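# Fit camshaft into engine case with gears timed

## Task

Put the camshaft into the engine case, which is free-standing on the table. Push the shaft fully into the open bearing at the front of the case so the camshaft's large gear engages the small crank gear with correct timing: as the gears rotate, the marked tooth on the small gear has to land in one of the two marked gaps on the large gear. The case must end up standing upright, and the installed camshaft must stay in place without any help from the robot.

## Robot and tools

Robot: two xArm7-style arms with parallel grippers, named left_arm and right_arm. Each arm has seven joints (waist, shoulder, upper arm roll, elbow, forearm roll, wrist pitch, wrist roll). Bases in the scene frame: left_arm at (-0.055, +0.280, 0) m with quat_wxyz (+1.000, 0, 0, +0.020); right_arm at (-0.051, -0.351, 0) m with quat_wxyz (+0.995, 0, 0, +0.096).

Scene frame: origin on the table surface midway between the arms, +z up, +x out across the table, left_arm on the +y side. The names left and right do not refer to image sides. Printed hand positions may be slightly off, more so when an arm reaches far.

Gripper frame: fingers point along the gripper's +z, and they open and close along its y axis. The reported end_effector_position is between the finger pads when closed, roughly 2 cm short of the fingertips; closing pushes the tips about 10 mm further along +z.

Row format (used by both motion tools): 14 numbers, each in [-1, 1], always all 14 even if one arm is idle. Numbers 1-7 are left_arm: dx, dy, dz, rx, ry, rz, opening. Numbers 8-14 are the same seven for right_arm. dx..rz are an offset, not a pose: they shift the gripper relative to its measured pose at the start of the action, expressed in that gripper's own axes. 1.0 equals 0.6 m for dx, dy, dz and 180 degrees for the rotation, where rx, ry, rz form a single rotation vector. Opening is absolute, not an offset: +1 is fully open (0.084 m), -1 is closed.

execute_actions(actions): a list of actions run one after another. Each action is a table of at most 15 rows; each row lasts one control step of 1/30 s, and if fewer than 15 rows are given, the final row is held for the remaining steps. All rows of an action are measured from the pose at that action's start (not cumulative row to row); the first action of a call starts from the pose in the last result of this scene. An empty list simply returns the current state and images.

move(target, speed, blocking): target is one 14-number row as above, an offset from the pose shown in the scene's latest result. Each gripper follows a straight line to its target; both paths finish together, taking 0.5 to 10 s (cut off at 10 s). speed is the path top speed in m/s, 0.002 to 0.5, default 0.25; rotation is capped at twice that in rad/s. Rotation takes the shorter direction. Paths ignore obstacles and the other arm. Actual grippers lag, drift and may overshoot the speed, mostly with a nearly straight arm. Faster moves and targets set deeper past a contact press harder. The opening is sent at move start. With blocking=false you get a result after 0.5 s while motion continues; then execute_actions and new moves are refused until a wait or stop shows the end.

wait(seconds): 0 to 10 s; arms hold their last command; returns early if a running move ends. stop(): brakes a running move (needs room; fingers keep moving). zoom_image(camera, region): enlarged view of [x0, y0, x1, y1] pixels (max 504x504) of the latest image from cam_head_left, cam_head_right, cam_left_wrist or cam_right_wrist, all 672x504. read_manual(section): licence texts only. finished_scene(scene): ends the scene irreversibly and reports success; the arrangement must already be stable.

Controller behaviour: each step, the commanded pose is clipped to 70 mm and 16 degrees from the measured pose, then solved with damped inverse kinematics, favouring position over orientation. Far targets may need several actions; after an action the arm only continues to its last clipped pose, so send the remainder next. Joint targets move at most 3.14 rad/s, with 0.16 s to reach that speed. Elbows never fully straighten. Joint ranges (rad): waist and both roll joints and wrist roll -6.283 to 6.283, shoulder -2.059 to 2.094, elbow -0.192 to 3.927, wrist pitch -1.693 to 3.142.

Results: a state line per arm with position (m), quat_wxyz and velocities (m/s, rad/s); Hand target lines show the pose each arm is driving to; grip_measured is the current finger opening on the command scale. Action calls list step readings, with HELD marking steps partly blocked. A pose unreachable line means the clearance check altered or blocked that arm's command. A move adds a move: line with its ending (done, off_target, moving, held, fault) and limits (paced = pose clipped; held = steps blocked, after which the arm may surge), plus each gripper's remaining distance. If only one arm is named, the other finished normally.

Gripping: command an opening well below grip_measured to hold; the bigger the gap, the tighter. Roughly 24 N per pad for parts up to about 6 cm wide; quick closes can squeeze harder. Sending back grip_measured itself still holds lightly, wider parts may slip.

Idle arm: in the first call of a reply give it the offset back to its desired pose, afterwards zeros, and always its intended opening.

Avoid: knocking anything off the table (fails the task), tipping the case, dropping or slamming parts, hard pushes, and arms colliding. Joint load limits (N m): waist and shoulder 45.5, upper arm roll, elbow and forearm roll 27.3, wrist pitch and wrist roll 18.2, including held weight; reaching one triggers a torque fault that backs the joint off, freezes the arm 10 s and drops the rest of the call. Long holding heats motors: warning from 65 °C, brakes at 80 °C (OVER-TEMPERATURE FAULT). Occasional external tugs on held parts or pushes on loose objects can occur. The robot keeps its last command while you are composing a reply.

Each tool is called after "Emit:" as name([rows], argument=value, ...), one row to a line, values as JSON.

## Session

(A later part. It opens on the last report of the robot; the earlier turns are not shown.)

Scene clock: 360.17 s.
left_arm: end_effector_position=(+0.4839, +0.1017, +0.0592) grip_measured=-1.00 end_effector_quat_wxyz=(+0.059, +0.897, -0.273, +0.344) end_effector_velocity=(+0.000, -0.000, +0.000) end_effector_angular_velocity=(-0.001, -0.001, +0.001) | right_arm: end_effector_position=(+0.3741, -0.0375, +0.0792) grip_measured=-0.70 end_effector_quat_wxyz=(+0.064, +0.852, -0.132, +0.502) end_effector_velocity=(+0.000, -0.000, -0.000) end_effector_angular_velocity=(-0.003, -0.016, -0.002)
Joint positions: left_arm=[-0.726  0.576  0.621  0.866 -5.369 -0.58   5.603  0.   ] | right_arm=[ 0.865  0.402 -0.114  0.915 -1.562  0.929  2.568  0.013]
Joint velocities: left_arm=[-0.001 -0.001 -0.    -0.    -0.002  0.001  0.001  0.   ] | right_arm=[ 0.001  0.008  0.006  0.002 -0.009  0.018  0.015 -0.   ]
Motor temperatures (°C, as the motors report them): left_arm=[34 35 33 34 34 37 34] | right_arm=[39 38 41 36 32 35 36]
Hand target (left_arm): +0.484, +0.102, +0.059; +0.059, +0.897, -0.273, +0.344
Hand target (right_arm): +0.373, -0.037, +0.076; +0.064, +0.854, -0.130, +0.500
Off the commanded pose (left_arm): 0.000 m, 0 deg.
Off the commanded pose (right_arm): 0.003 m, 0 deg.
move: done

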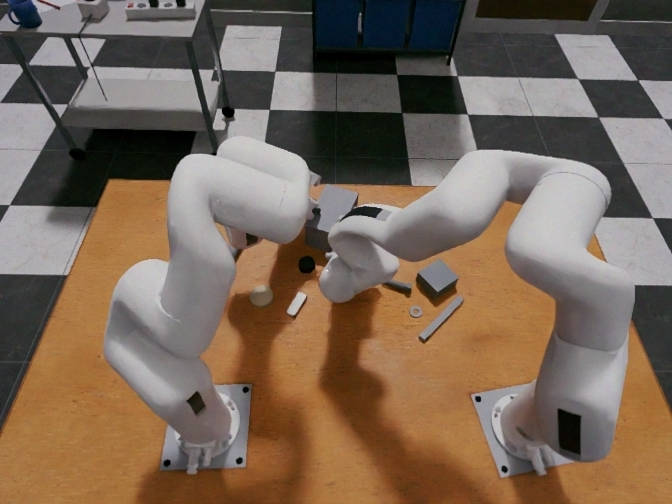

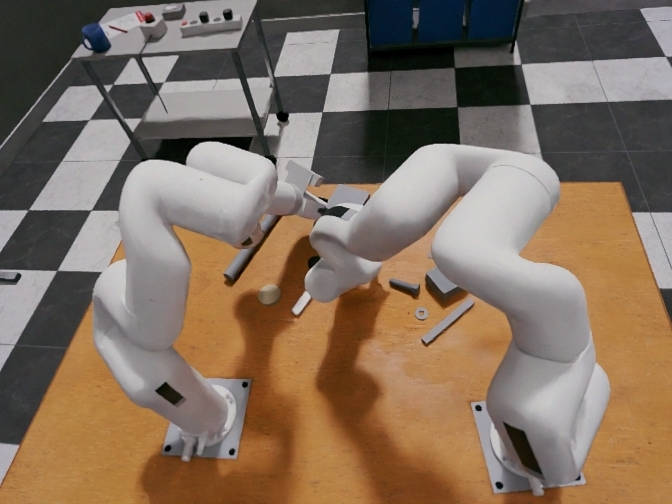

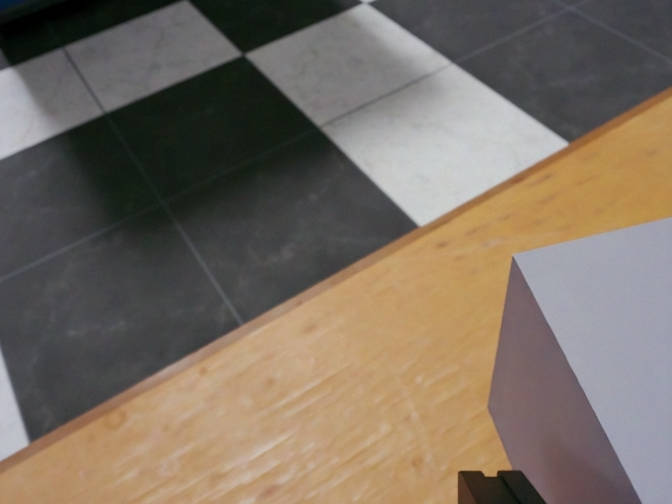

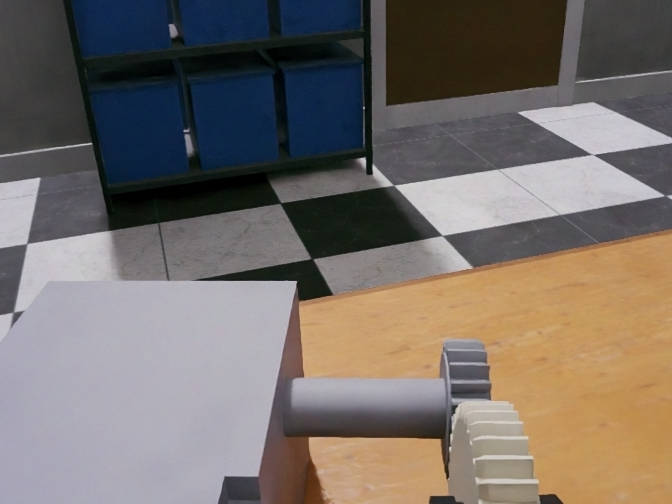

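Emit:
move(target=[0,0,0,0,0,0,-1,0,0,-0.08,0,0,0,-0.3], speed=0.05)

Emit:
move(target=[0,0,0,0,0,0,-1,0.08,0.12,0,0,-0.333,0,-0.3], speed=0.2)

Emit:
move(target=[0,0,0,0,0,0,-1,0.03,0,0,0.2,0,0,-0.3], speed=0.2)

Scene clock: 368.73 s.
left_arm: end_effector_position=(+0.4837, +0.1015, +0.0592) grip_measured=-1.00 end_effector_quat_wxyz=(+0.059, +0.897, -0.273, +0.344) end_effector_velocity=(+0.000, +0.001, -0.000) end_effector_angular_velocity=(-0.000, +0.000, +0.003) | right_arm: end_effector_position=(+0.3342, -0.0259, +0.1025) grip_measured=-0.32 end_effector_quat_wxyz=(+0.064, +0.852, -0.132, +0.502) end_effector_velocity=(-0.002, +0.001, +0.001) end_effector_angular_velocity=(+0.001, +0.001, +0.000)
Joint positions: left_arm=[-0.726  0.575  0.621  0.865 -5.369 -0.58   5.603  0.   ] | right_arm=[ 0.923  0.311 -0.065  0.86  -1.465  1.004  2.528  0.03 ]
Joint velocities: left_arm=[ 0.002  0.    -0.001  0.    -0.002  0.001  0.     0.   ] | right_arm=[ 0.003 -0.006  0.003 -0.003  0.006  0.003 -0.003  0.   ]
Motor temperatures (°C, as the motors report them): left_arm=[34 35 33 34 34 37 34] | right_arm=[39 38 41 36 32 35 36]
Hand target (left_arm): +0.484, +0.102, +0.059; +0.059, +0.897, -0.273, +0.344
Hand target (right_arm): +0.334, -0.026, +0.103; +0.064, +0.852, -0.132, +0.502
Off the commanded pose (left_arm): 0.000 m, 0 deg.
Off the commanded pose (right_arm): 0.000 m, 0 deg.
move: done

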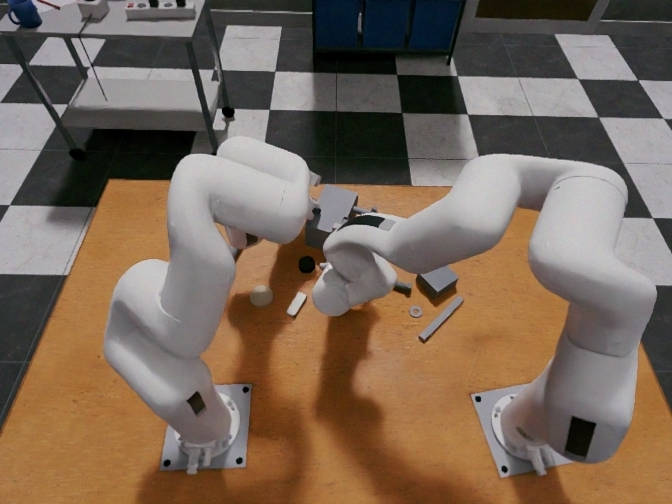

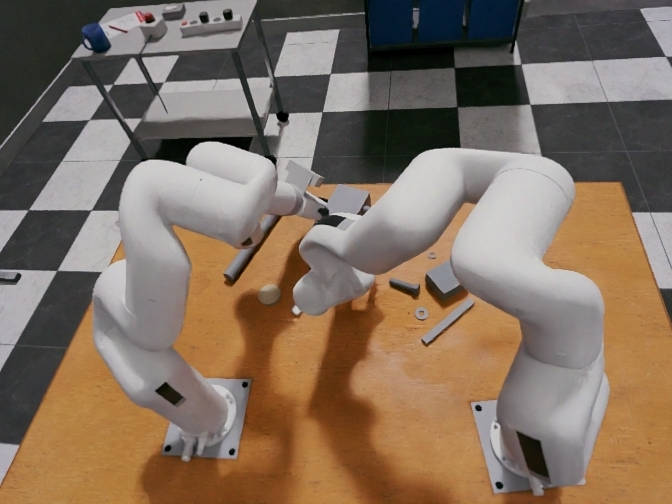

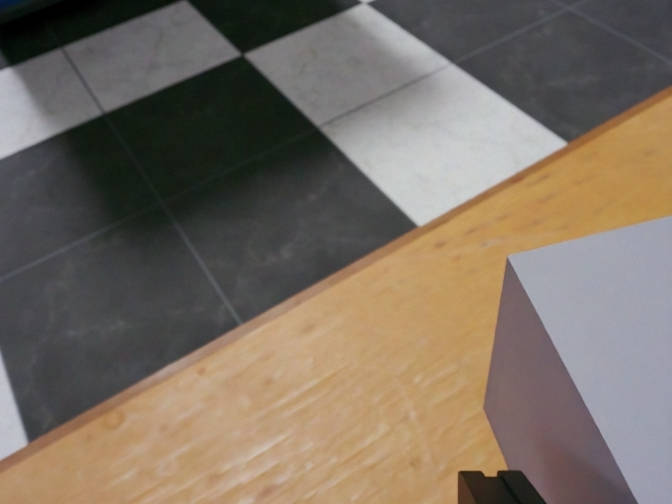

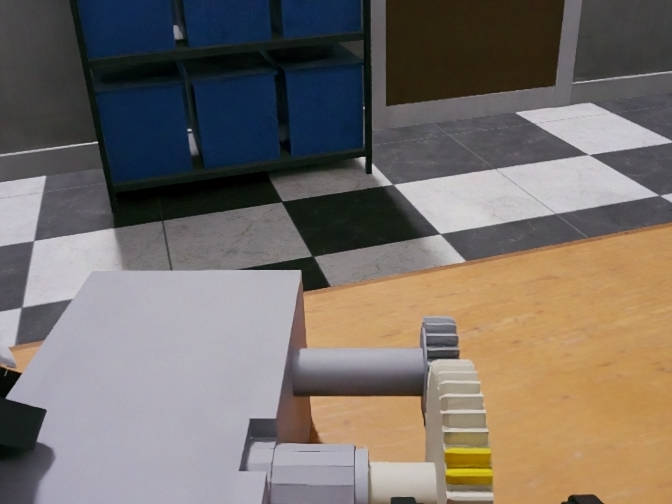

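Scene clock: 371.93 s.
left_arm: end_effector_position=(+0.4838, +0.1015, +0.0592) grip_measured=-1.00 end_effector_quat_wxyz=(+0.059, +0.897, -0.273, +0.344) end_effector_velocity=(-0.000, -0.000, -0.000) end_effector_angular_velocity=(+0.000, +0.001, +0.000) | right_arm: end_effector_position=(+0.3355, -0.1028, +0.1426) grip_measured=-0.32 end_effector_quat_wxyz=(-0.012, +0.989, -0.146, +0.011) end_effector_velocity=(+0.001, -0.002, -0.001) end_effector_angular_velocity=(-0.001, +0.016, +0.000)
Joint positions: left_arm=[-0.726  0.575  0.621  0.865 -5.369 -0.58   5.603  0.   ] | right_arm=[ 0.588  0.045 -0.211  0.9    0.016  0.824  0.852  0.03 ]
Joint velocities: left_arm=[-0.001  0.001 -0.    -0.    -0.001  0.    -0.     0.   ] | right_arm=[-0.005  0.01  -0.003  0.013  0.014  0.018 -0.017 -0.   ]
Motor temperatures (°C, as the motors report them): left_arm=[34 35 33 34 34 37 34] | right_arm=[39 38 41 36 32 35 36]
Hand target (left_arm): +0.484, +0.101, +0.059; +0.059, +0.897, -0.273, +0.344
Hand target (right_arm): +0.336, -0.103, +0.143; -0.012, +0.989, -0.146, +0.011
Off the commanded pose (left_arm): 0.000 m, 0 deg.
Off the commanded pose (right_arm): 0.000 m, 0 deg.
move: done

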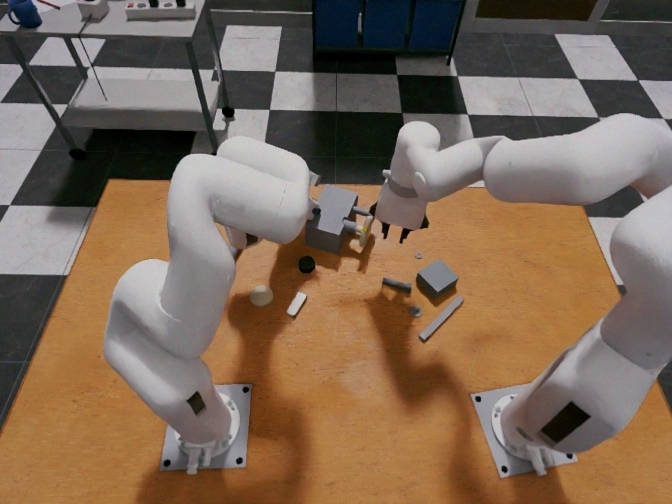

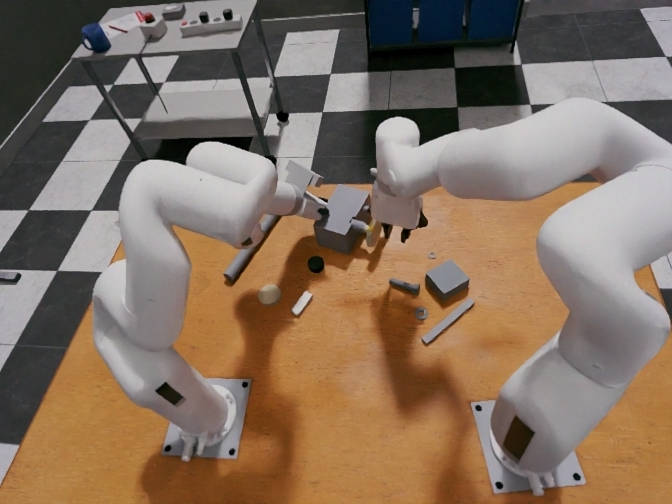

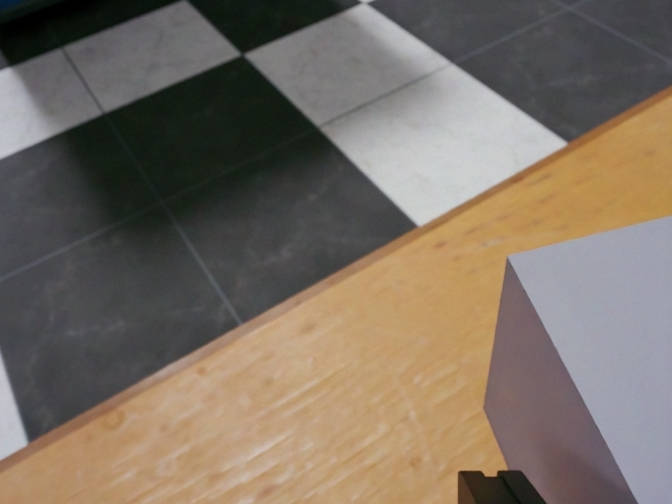

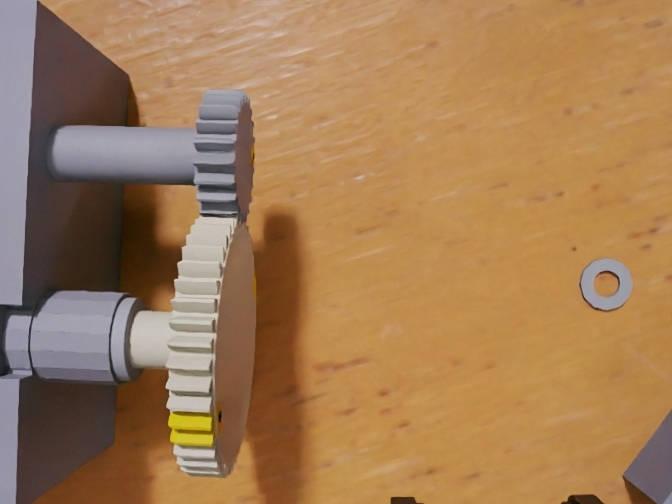

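Scene clock: 374.23 s.
left_arm: end_effector_position=(+0.4838, +0.1015, +0.0592) grip_measured=-1.00 end_effector_quat_wxyz=(+0.059, +0.897, -0.273, +0.344) end_effector_velocity=(-0.000, +0.000, +0.000) end_effector_angular_velocity=(+0.002, -0.000, -0.002) | right_arm: end_effector_position=(+0.3525, -0.1085, +0.1428) grip_measured=-0.32 end_effector_quat_wxyz=(-0.315, +0.938, -0.136, +0.057) end_effector_velocity=(-0.001, +0.000, -0.001) end_effector_angular_velocity=(+0.015, -0.003, +0.005)
Joint positions: left_arm=[-0.726  0.575  0.621  0.865 -5.369 -0.58   5.603  0.   ] | right_arm=[ 0.593 -0.059 -0.347  0.651  1.121  0.488 -0.239  0.03 ]
Joint velocities: left_arm=[-0.    -0.001  0.     0.     0.002  0.001  0.     0.   ] | right_arm=[ 0.     0.003 -0.005 -0.002  0.037  0.009 -0.042 -0.   ]
Motor temperatures (°C, as the motors report them): left_arm=[34 35 33 34 34 37 34] | right_arm=[39 38 41 36 32 35 36]
Hand target (left_arm): +0.484, +0.101, +0.059; +0.059, +0.897, -0.273, +0.344
Hand target (right_arm): +0.352, -0.109, +0.143; -0.316, +0.937, -0.136, +0.057
Off the commanded pose (left_arm): 0.000 m, 0 deg.
Off the commanded pose (right_arm): 0.001 m, 0 deg.
move: done

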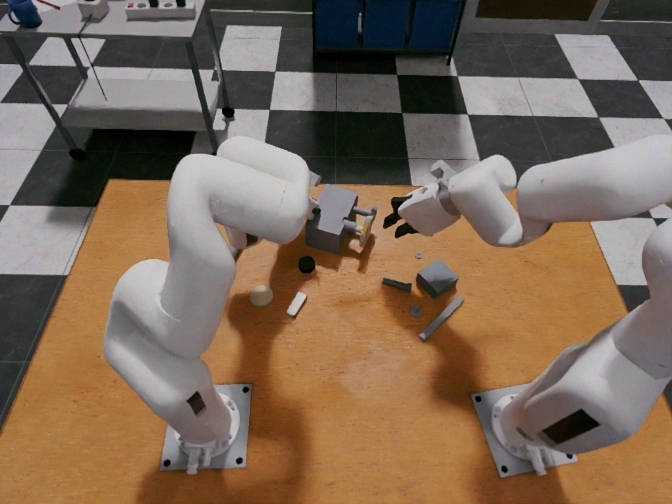

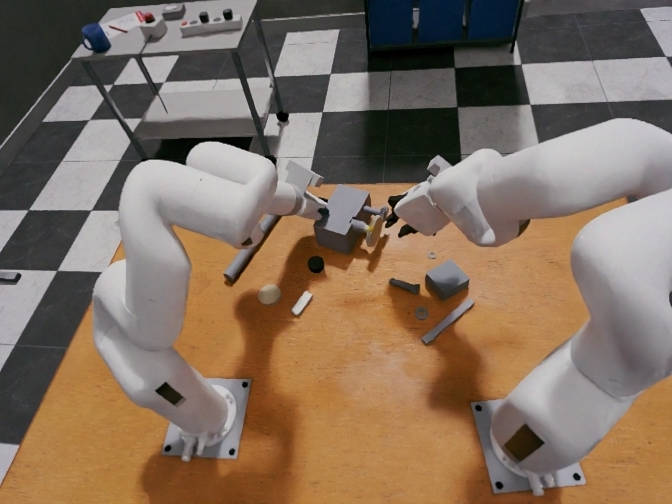

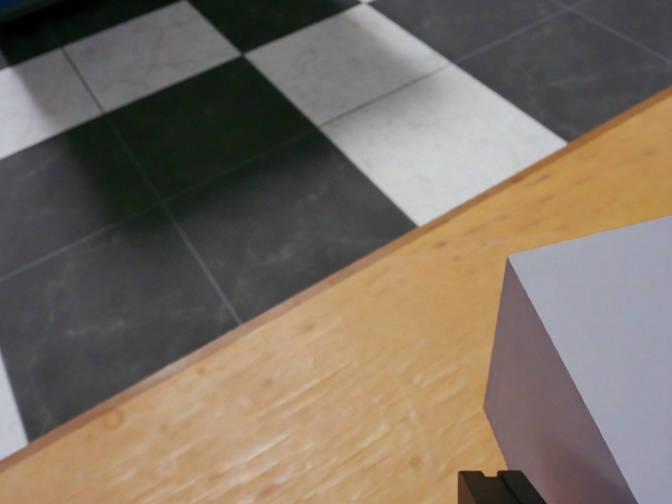

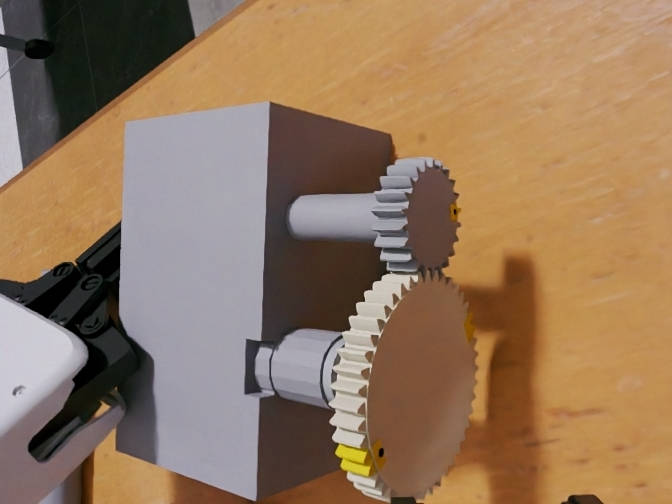

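Emit:
move(target=[0,0,0,0,0,0,-1,0,0.09,0,0.17,0,0,-0.3], speed=0.15)

Emit:
zoom_image(camera="cam_right_wrist", region=[272,104,672,404])

Scene clock: 383.40 s.
left_arm: end_effector_position=(+0.4838, +0.1015, +0.0592) grip_measured=-1.00 end_effector_quat_wxyz=(+0.059, +0.897, -0.273, +0.344) end_effector_velocity=(+0.001, +0.001, +0.001) end_effector_angular_velocity=(-0.002, -0.002, +0.003) | right_arm: end_effector_position=(+0.3397, -0.1493, +0.1097) grip_measured=-0.32 end_effector_quat_wxyz=(-0.550, +0.822, -0.117, +0.090) end_effector_velocity=(-0.000, -0.000, -0.001) end_effector_angular_velocity=(+0.013, -0.002, +0.004)
Joint positions: left_arm=[-0.726  0.575  0.621  0.865 -5.369 -0.58   5.603  0.   ] | right_arm=[ 0.407  0.148 -0.556  0.537  1.758  1.147 -1.137  0.03 ]
Joint velocities: left_arm=[ 0.002 -0.002 -0.     0.    -0.002  0.     0.     0.   ] | right_arm=[-0.007  0.015 -0.002  0.002  0.001  0.026 -0.011  0.   ]
Motor temperatures (°C, as the motors report them): left_arm=[34 35 33 34 34 37 34] | right_arm=[39 38 41 36 32 35 36]
Hand target (left_arm): +0.484, +0.101, +0.059; +0.059, +0.897, -0.273, +0.344
Hand target (right_arm): +0.340, -0.149, +0.109; -0.551, +0.822, -0.117, +0.090
Off the commanded pose (left_arm): 0.000 m, 0 deg.
Off the commanded pose (right_arm): 0.001 m, 0 deg.
move: done

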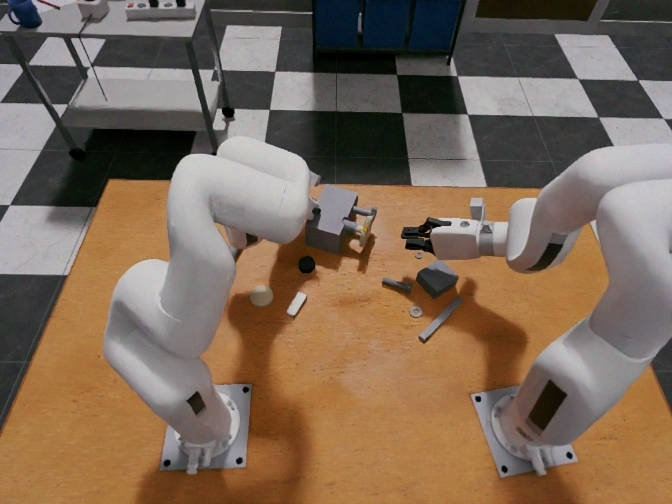

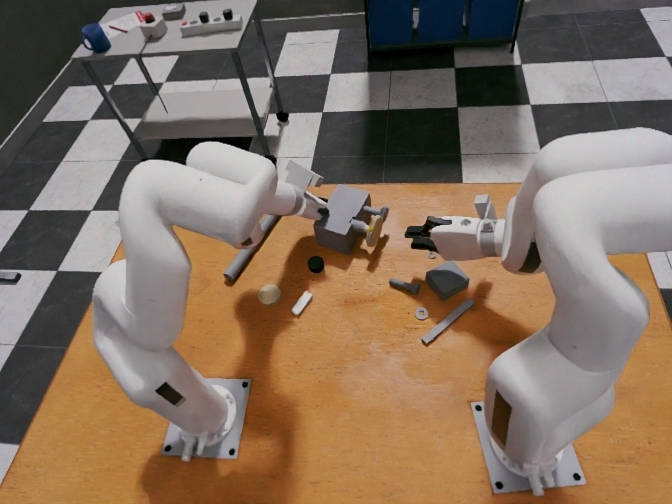

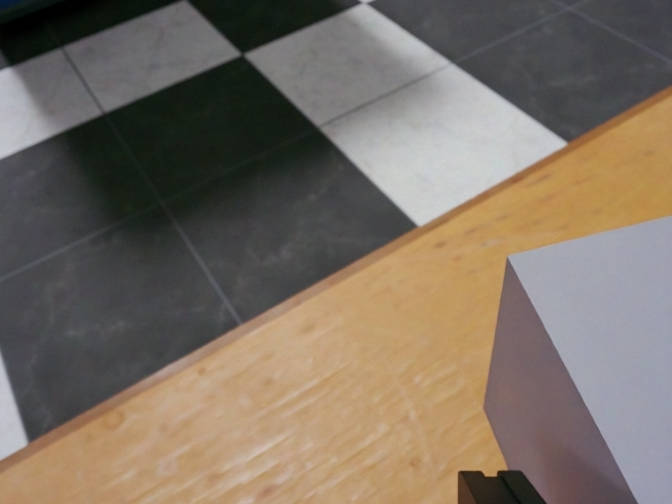

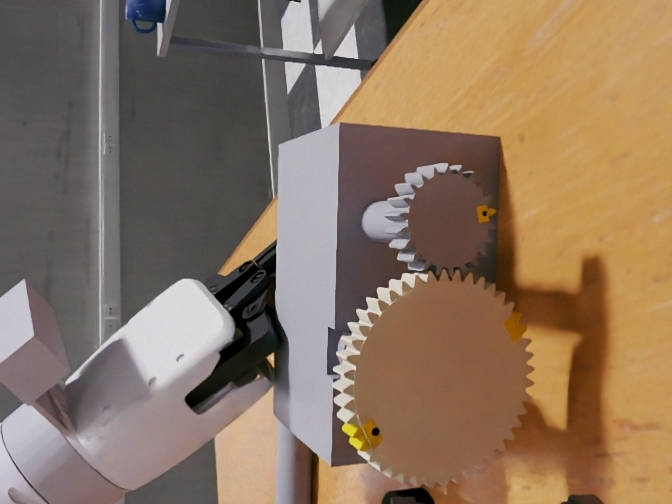

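Region (272, 104, 672, 404) of cam_right_wrist's 672x504 image, scaled by 1.260, with more detail than that image has; it fills the top 378 rows of this view, and the rest is white.

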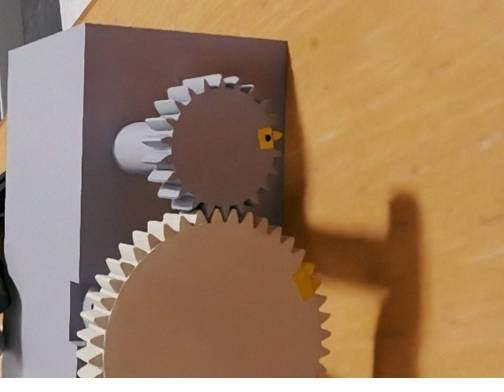

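Emit:
zoom_image(camera="cam_right_wrist", region=[400,190,560,350])

Region (400, 190, 560, 350) of cam_right_wrist's 672x504 image, scaled by 3.150, with more detail than that image has.

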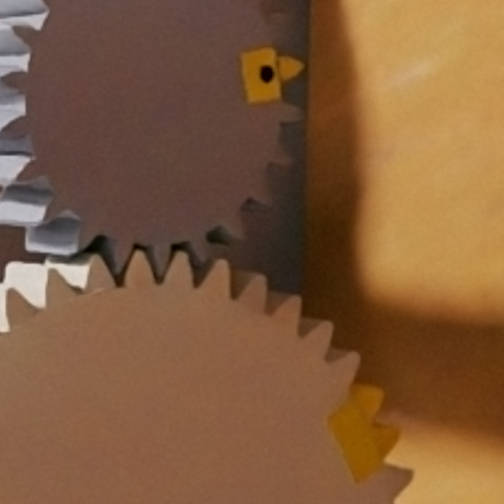

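Emit:
move(target=[0,0,0,0,0,0,-1,0.055,-0.15,0.148,-0.37,0,0,-0.3], speed=0.15)

Scene clock: 403.30 s.
left_arm: end_effector_position=(+0.4838, +0.1015, +0.0592) grip_measured=-1.00 end_effector_quat_wxyz=(+0.059, +0.897, -0.273, +0.344) end_effector_velocity=(-0.000, +0.000, -0.001) end_effector_angular_velocity=(+0.002, +0.001, -0.001) | right_arm: end_effector_position=(+0.4057, -0.0481, +0.1611) grip_measured=-0.32 end_effector_quat_wxyz=(-0.011, +0.989, -0.147, +0.012) end_effector_velocity=(+0.001, +0.002, +0.002) end_effector_angular_velocity=(-0.011, +0.008, +0.001)
Joint positions: left_arm=[-0.726  0.575  0.621  0.865 -5.369 -0.58   5.603  0.   ] | right_arm=[ 0.769  0.316 -0.416  1.286  0.153  0.968  0.777  0.03 ]
Joint velocities: left_arm=[-0.001  0.002  0.001  0.     0.     0.     0.001  0.   ] | right_arm=[ 0.     0.013  0.001  0.026 -0.003  0.027  0.005 -0.   ]
Motor temperatures (°C, as the motors report them): left_arm=[34 35 33 34 34 37 34] | right_arm=[39 38 41 36 32 34 36]
Hand target (left_arm): +0.484, +0.101, +0.059; +0.059, +0.897, -0.273, +0.344
Hand target (right_arm): +0.406, -0.048, +0.161; -0.010, +0.989, -0.147, +0.012
Off the commanded pose (left_arm): 0.000 m, 0 deg.
Off the commanded pose (right_arm): 0.002 m, 0 deg.
move: done

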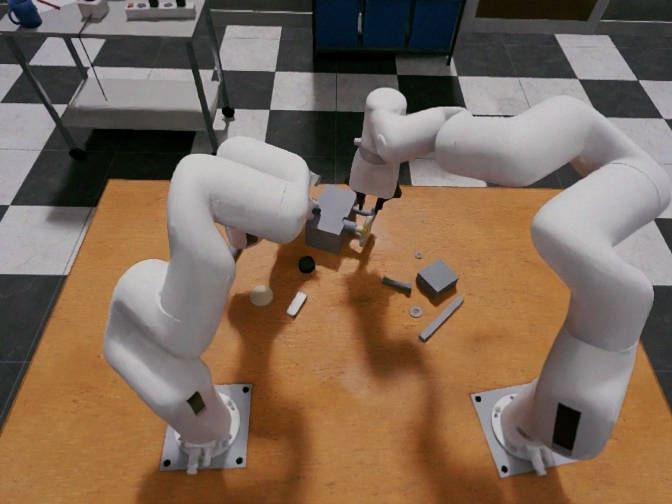

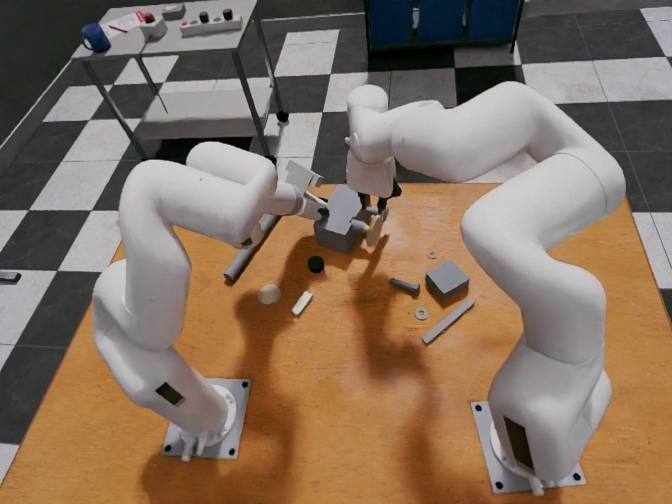

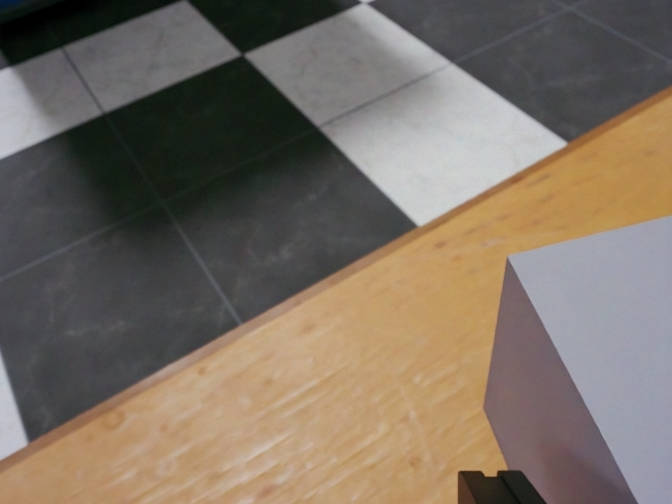

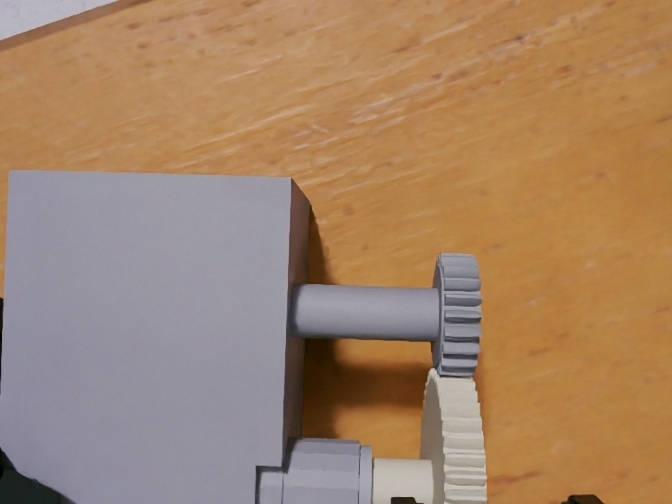

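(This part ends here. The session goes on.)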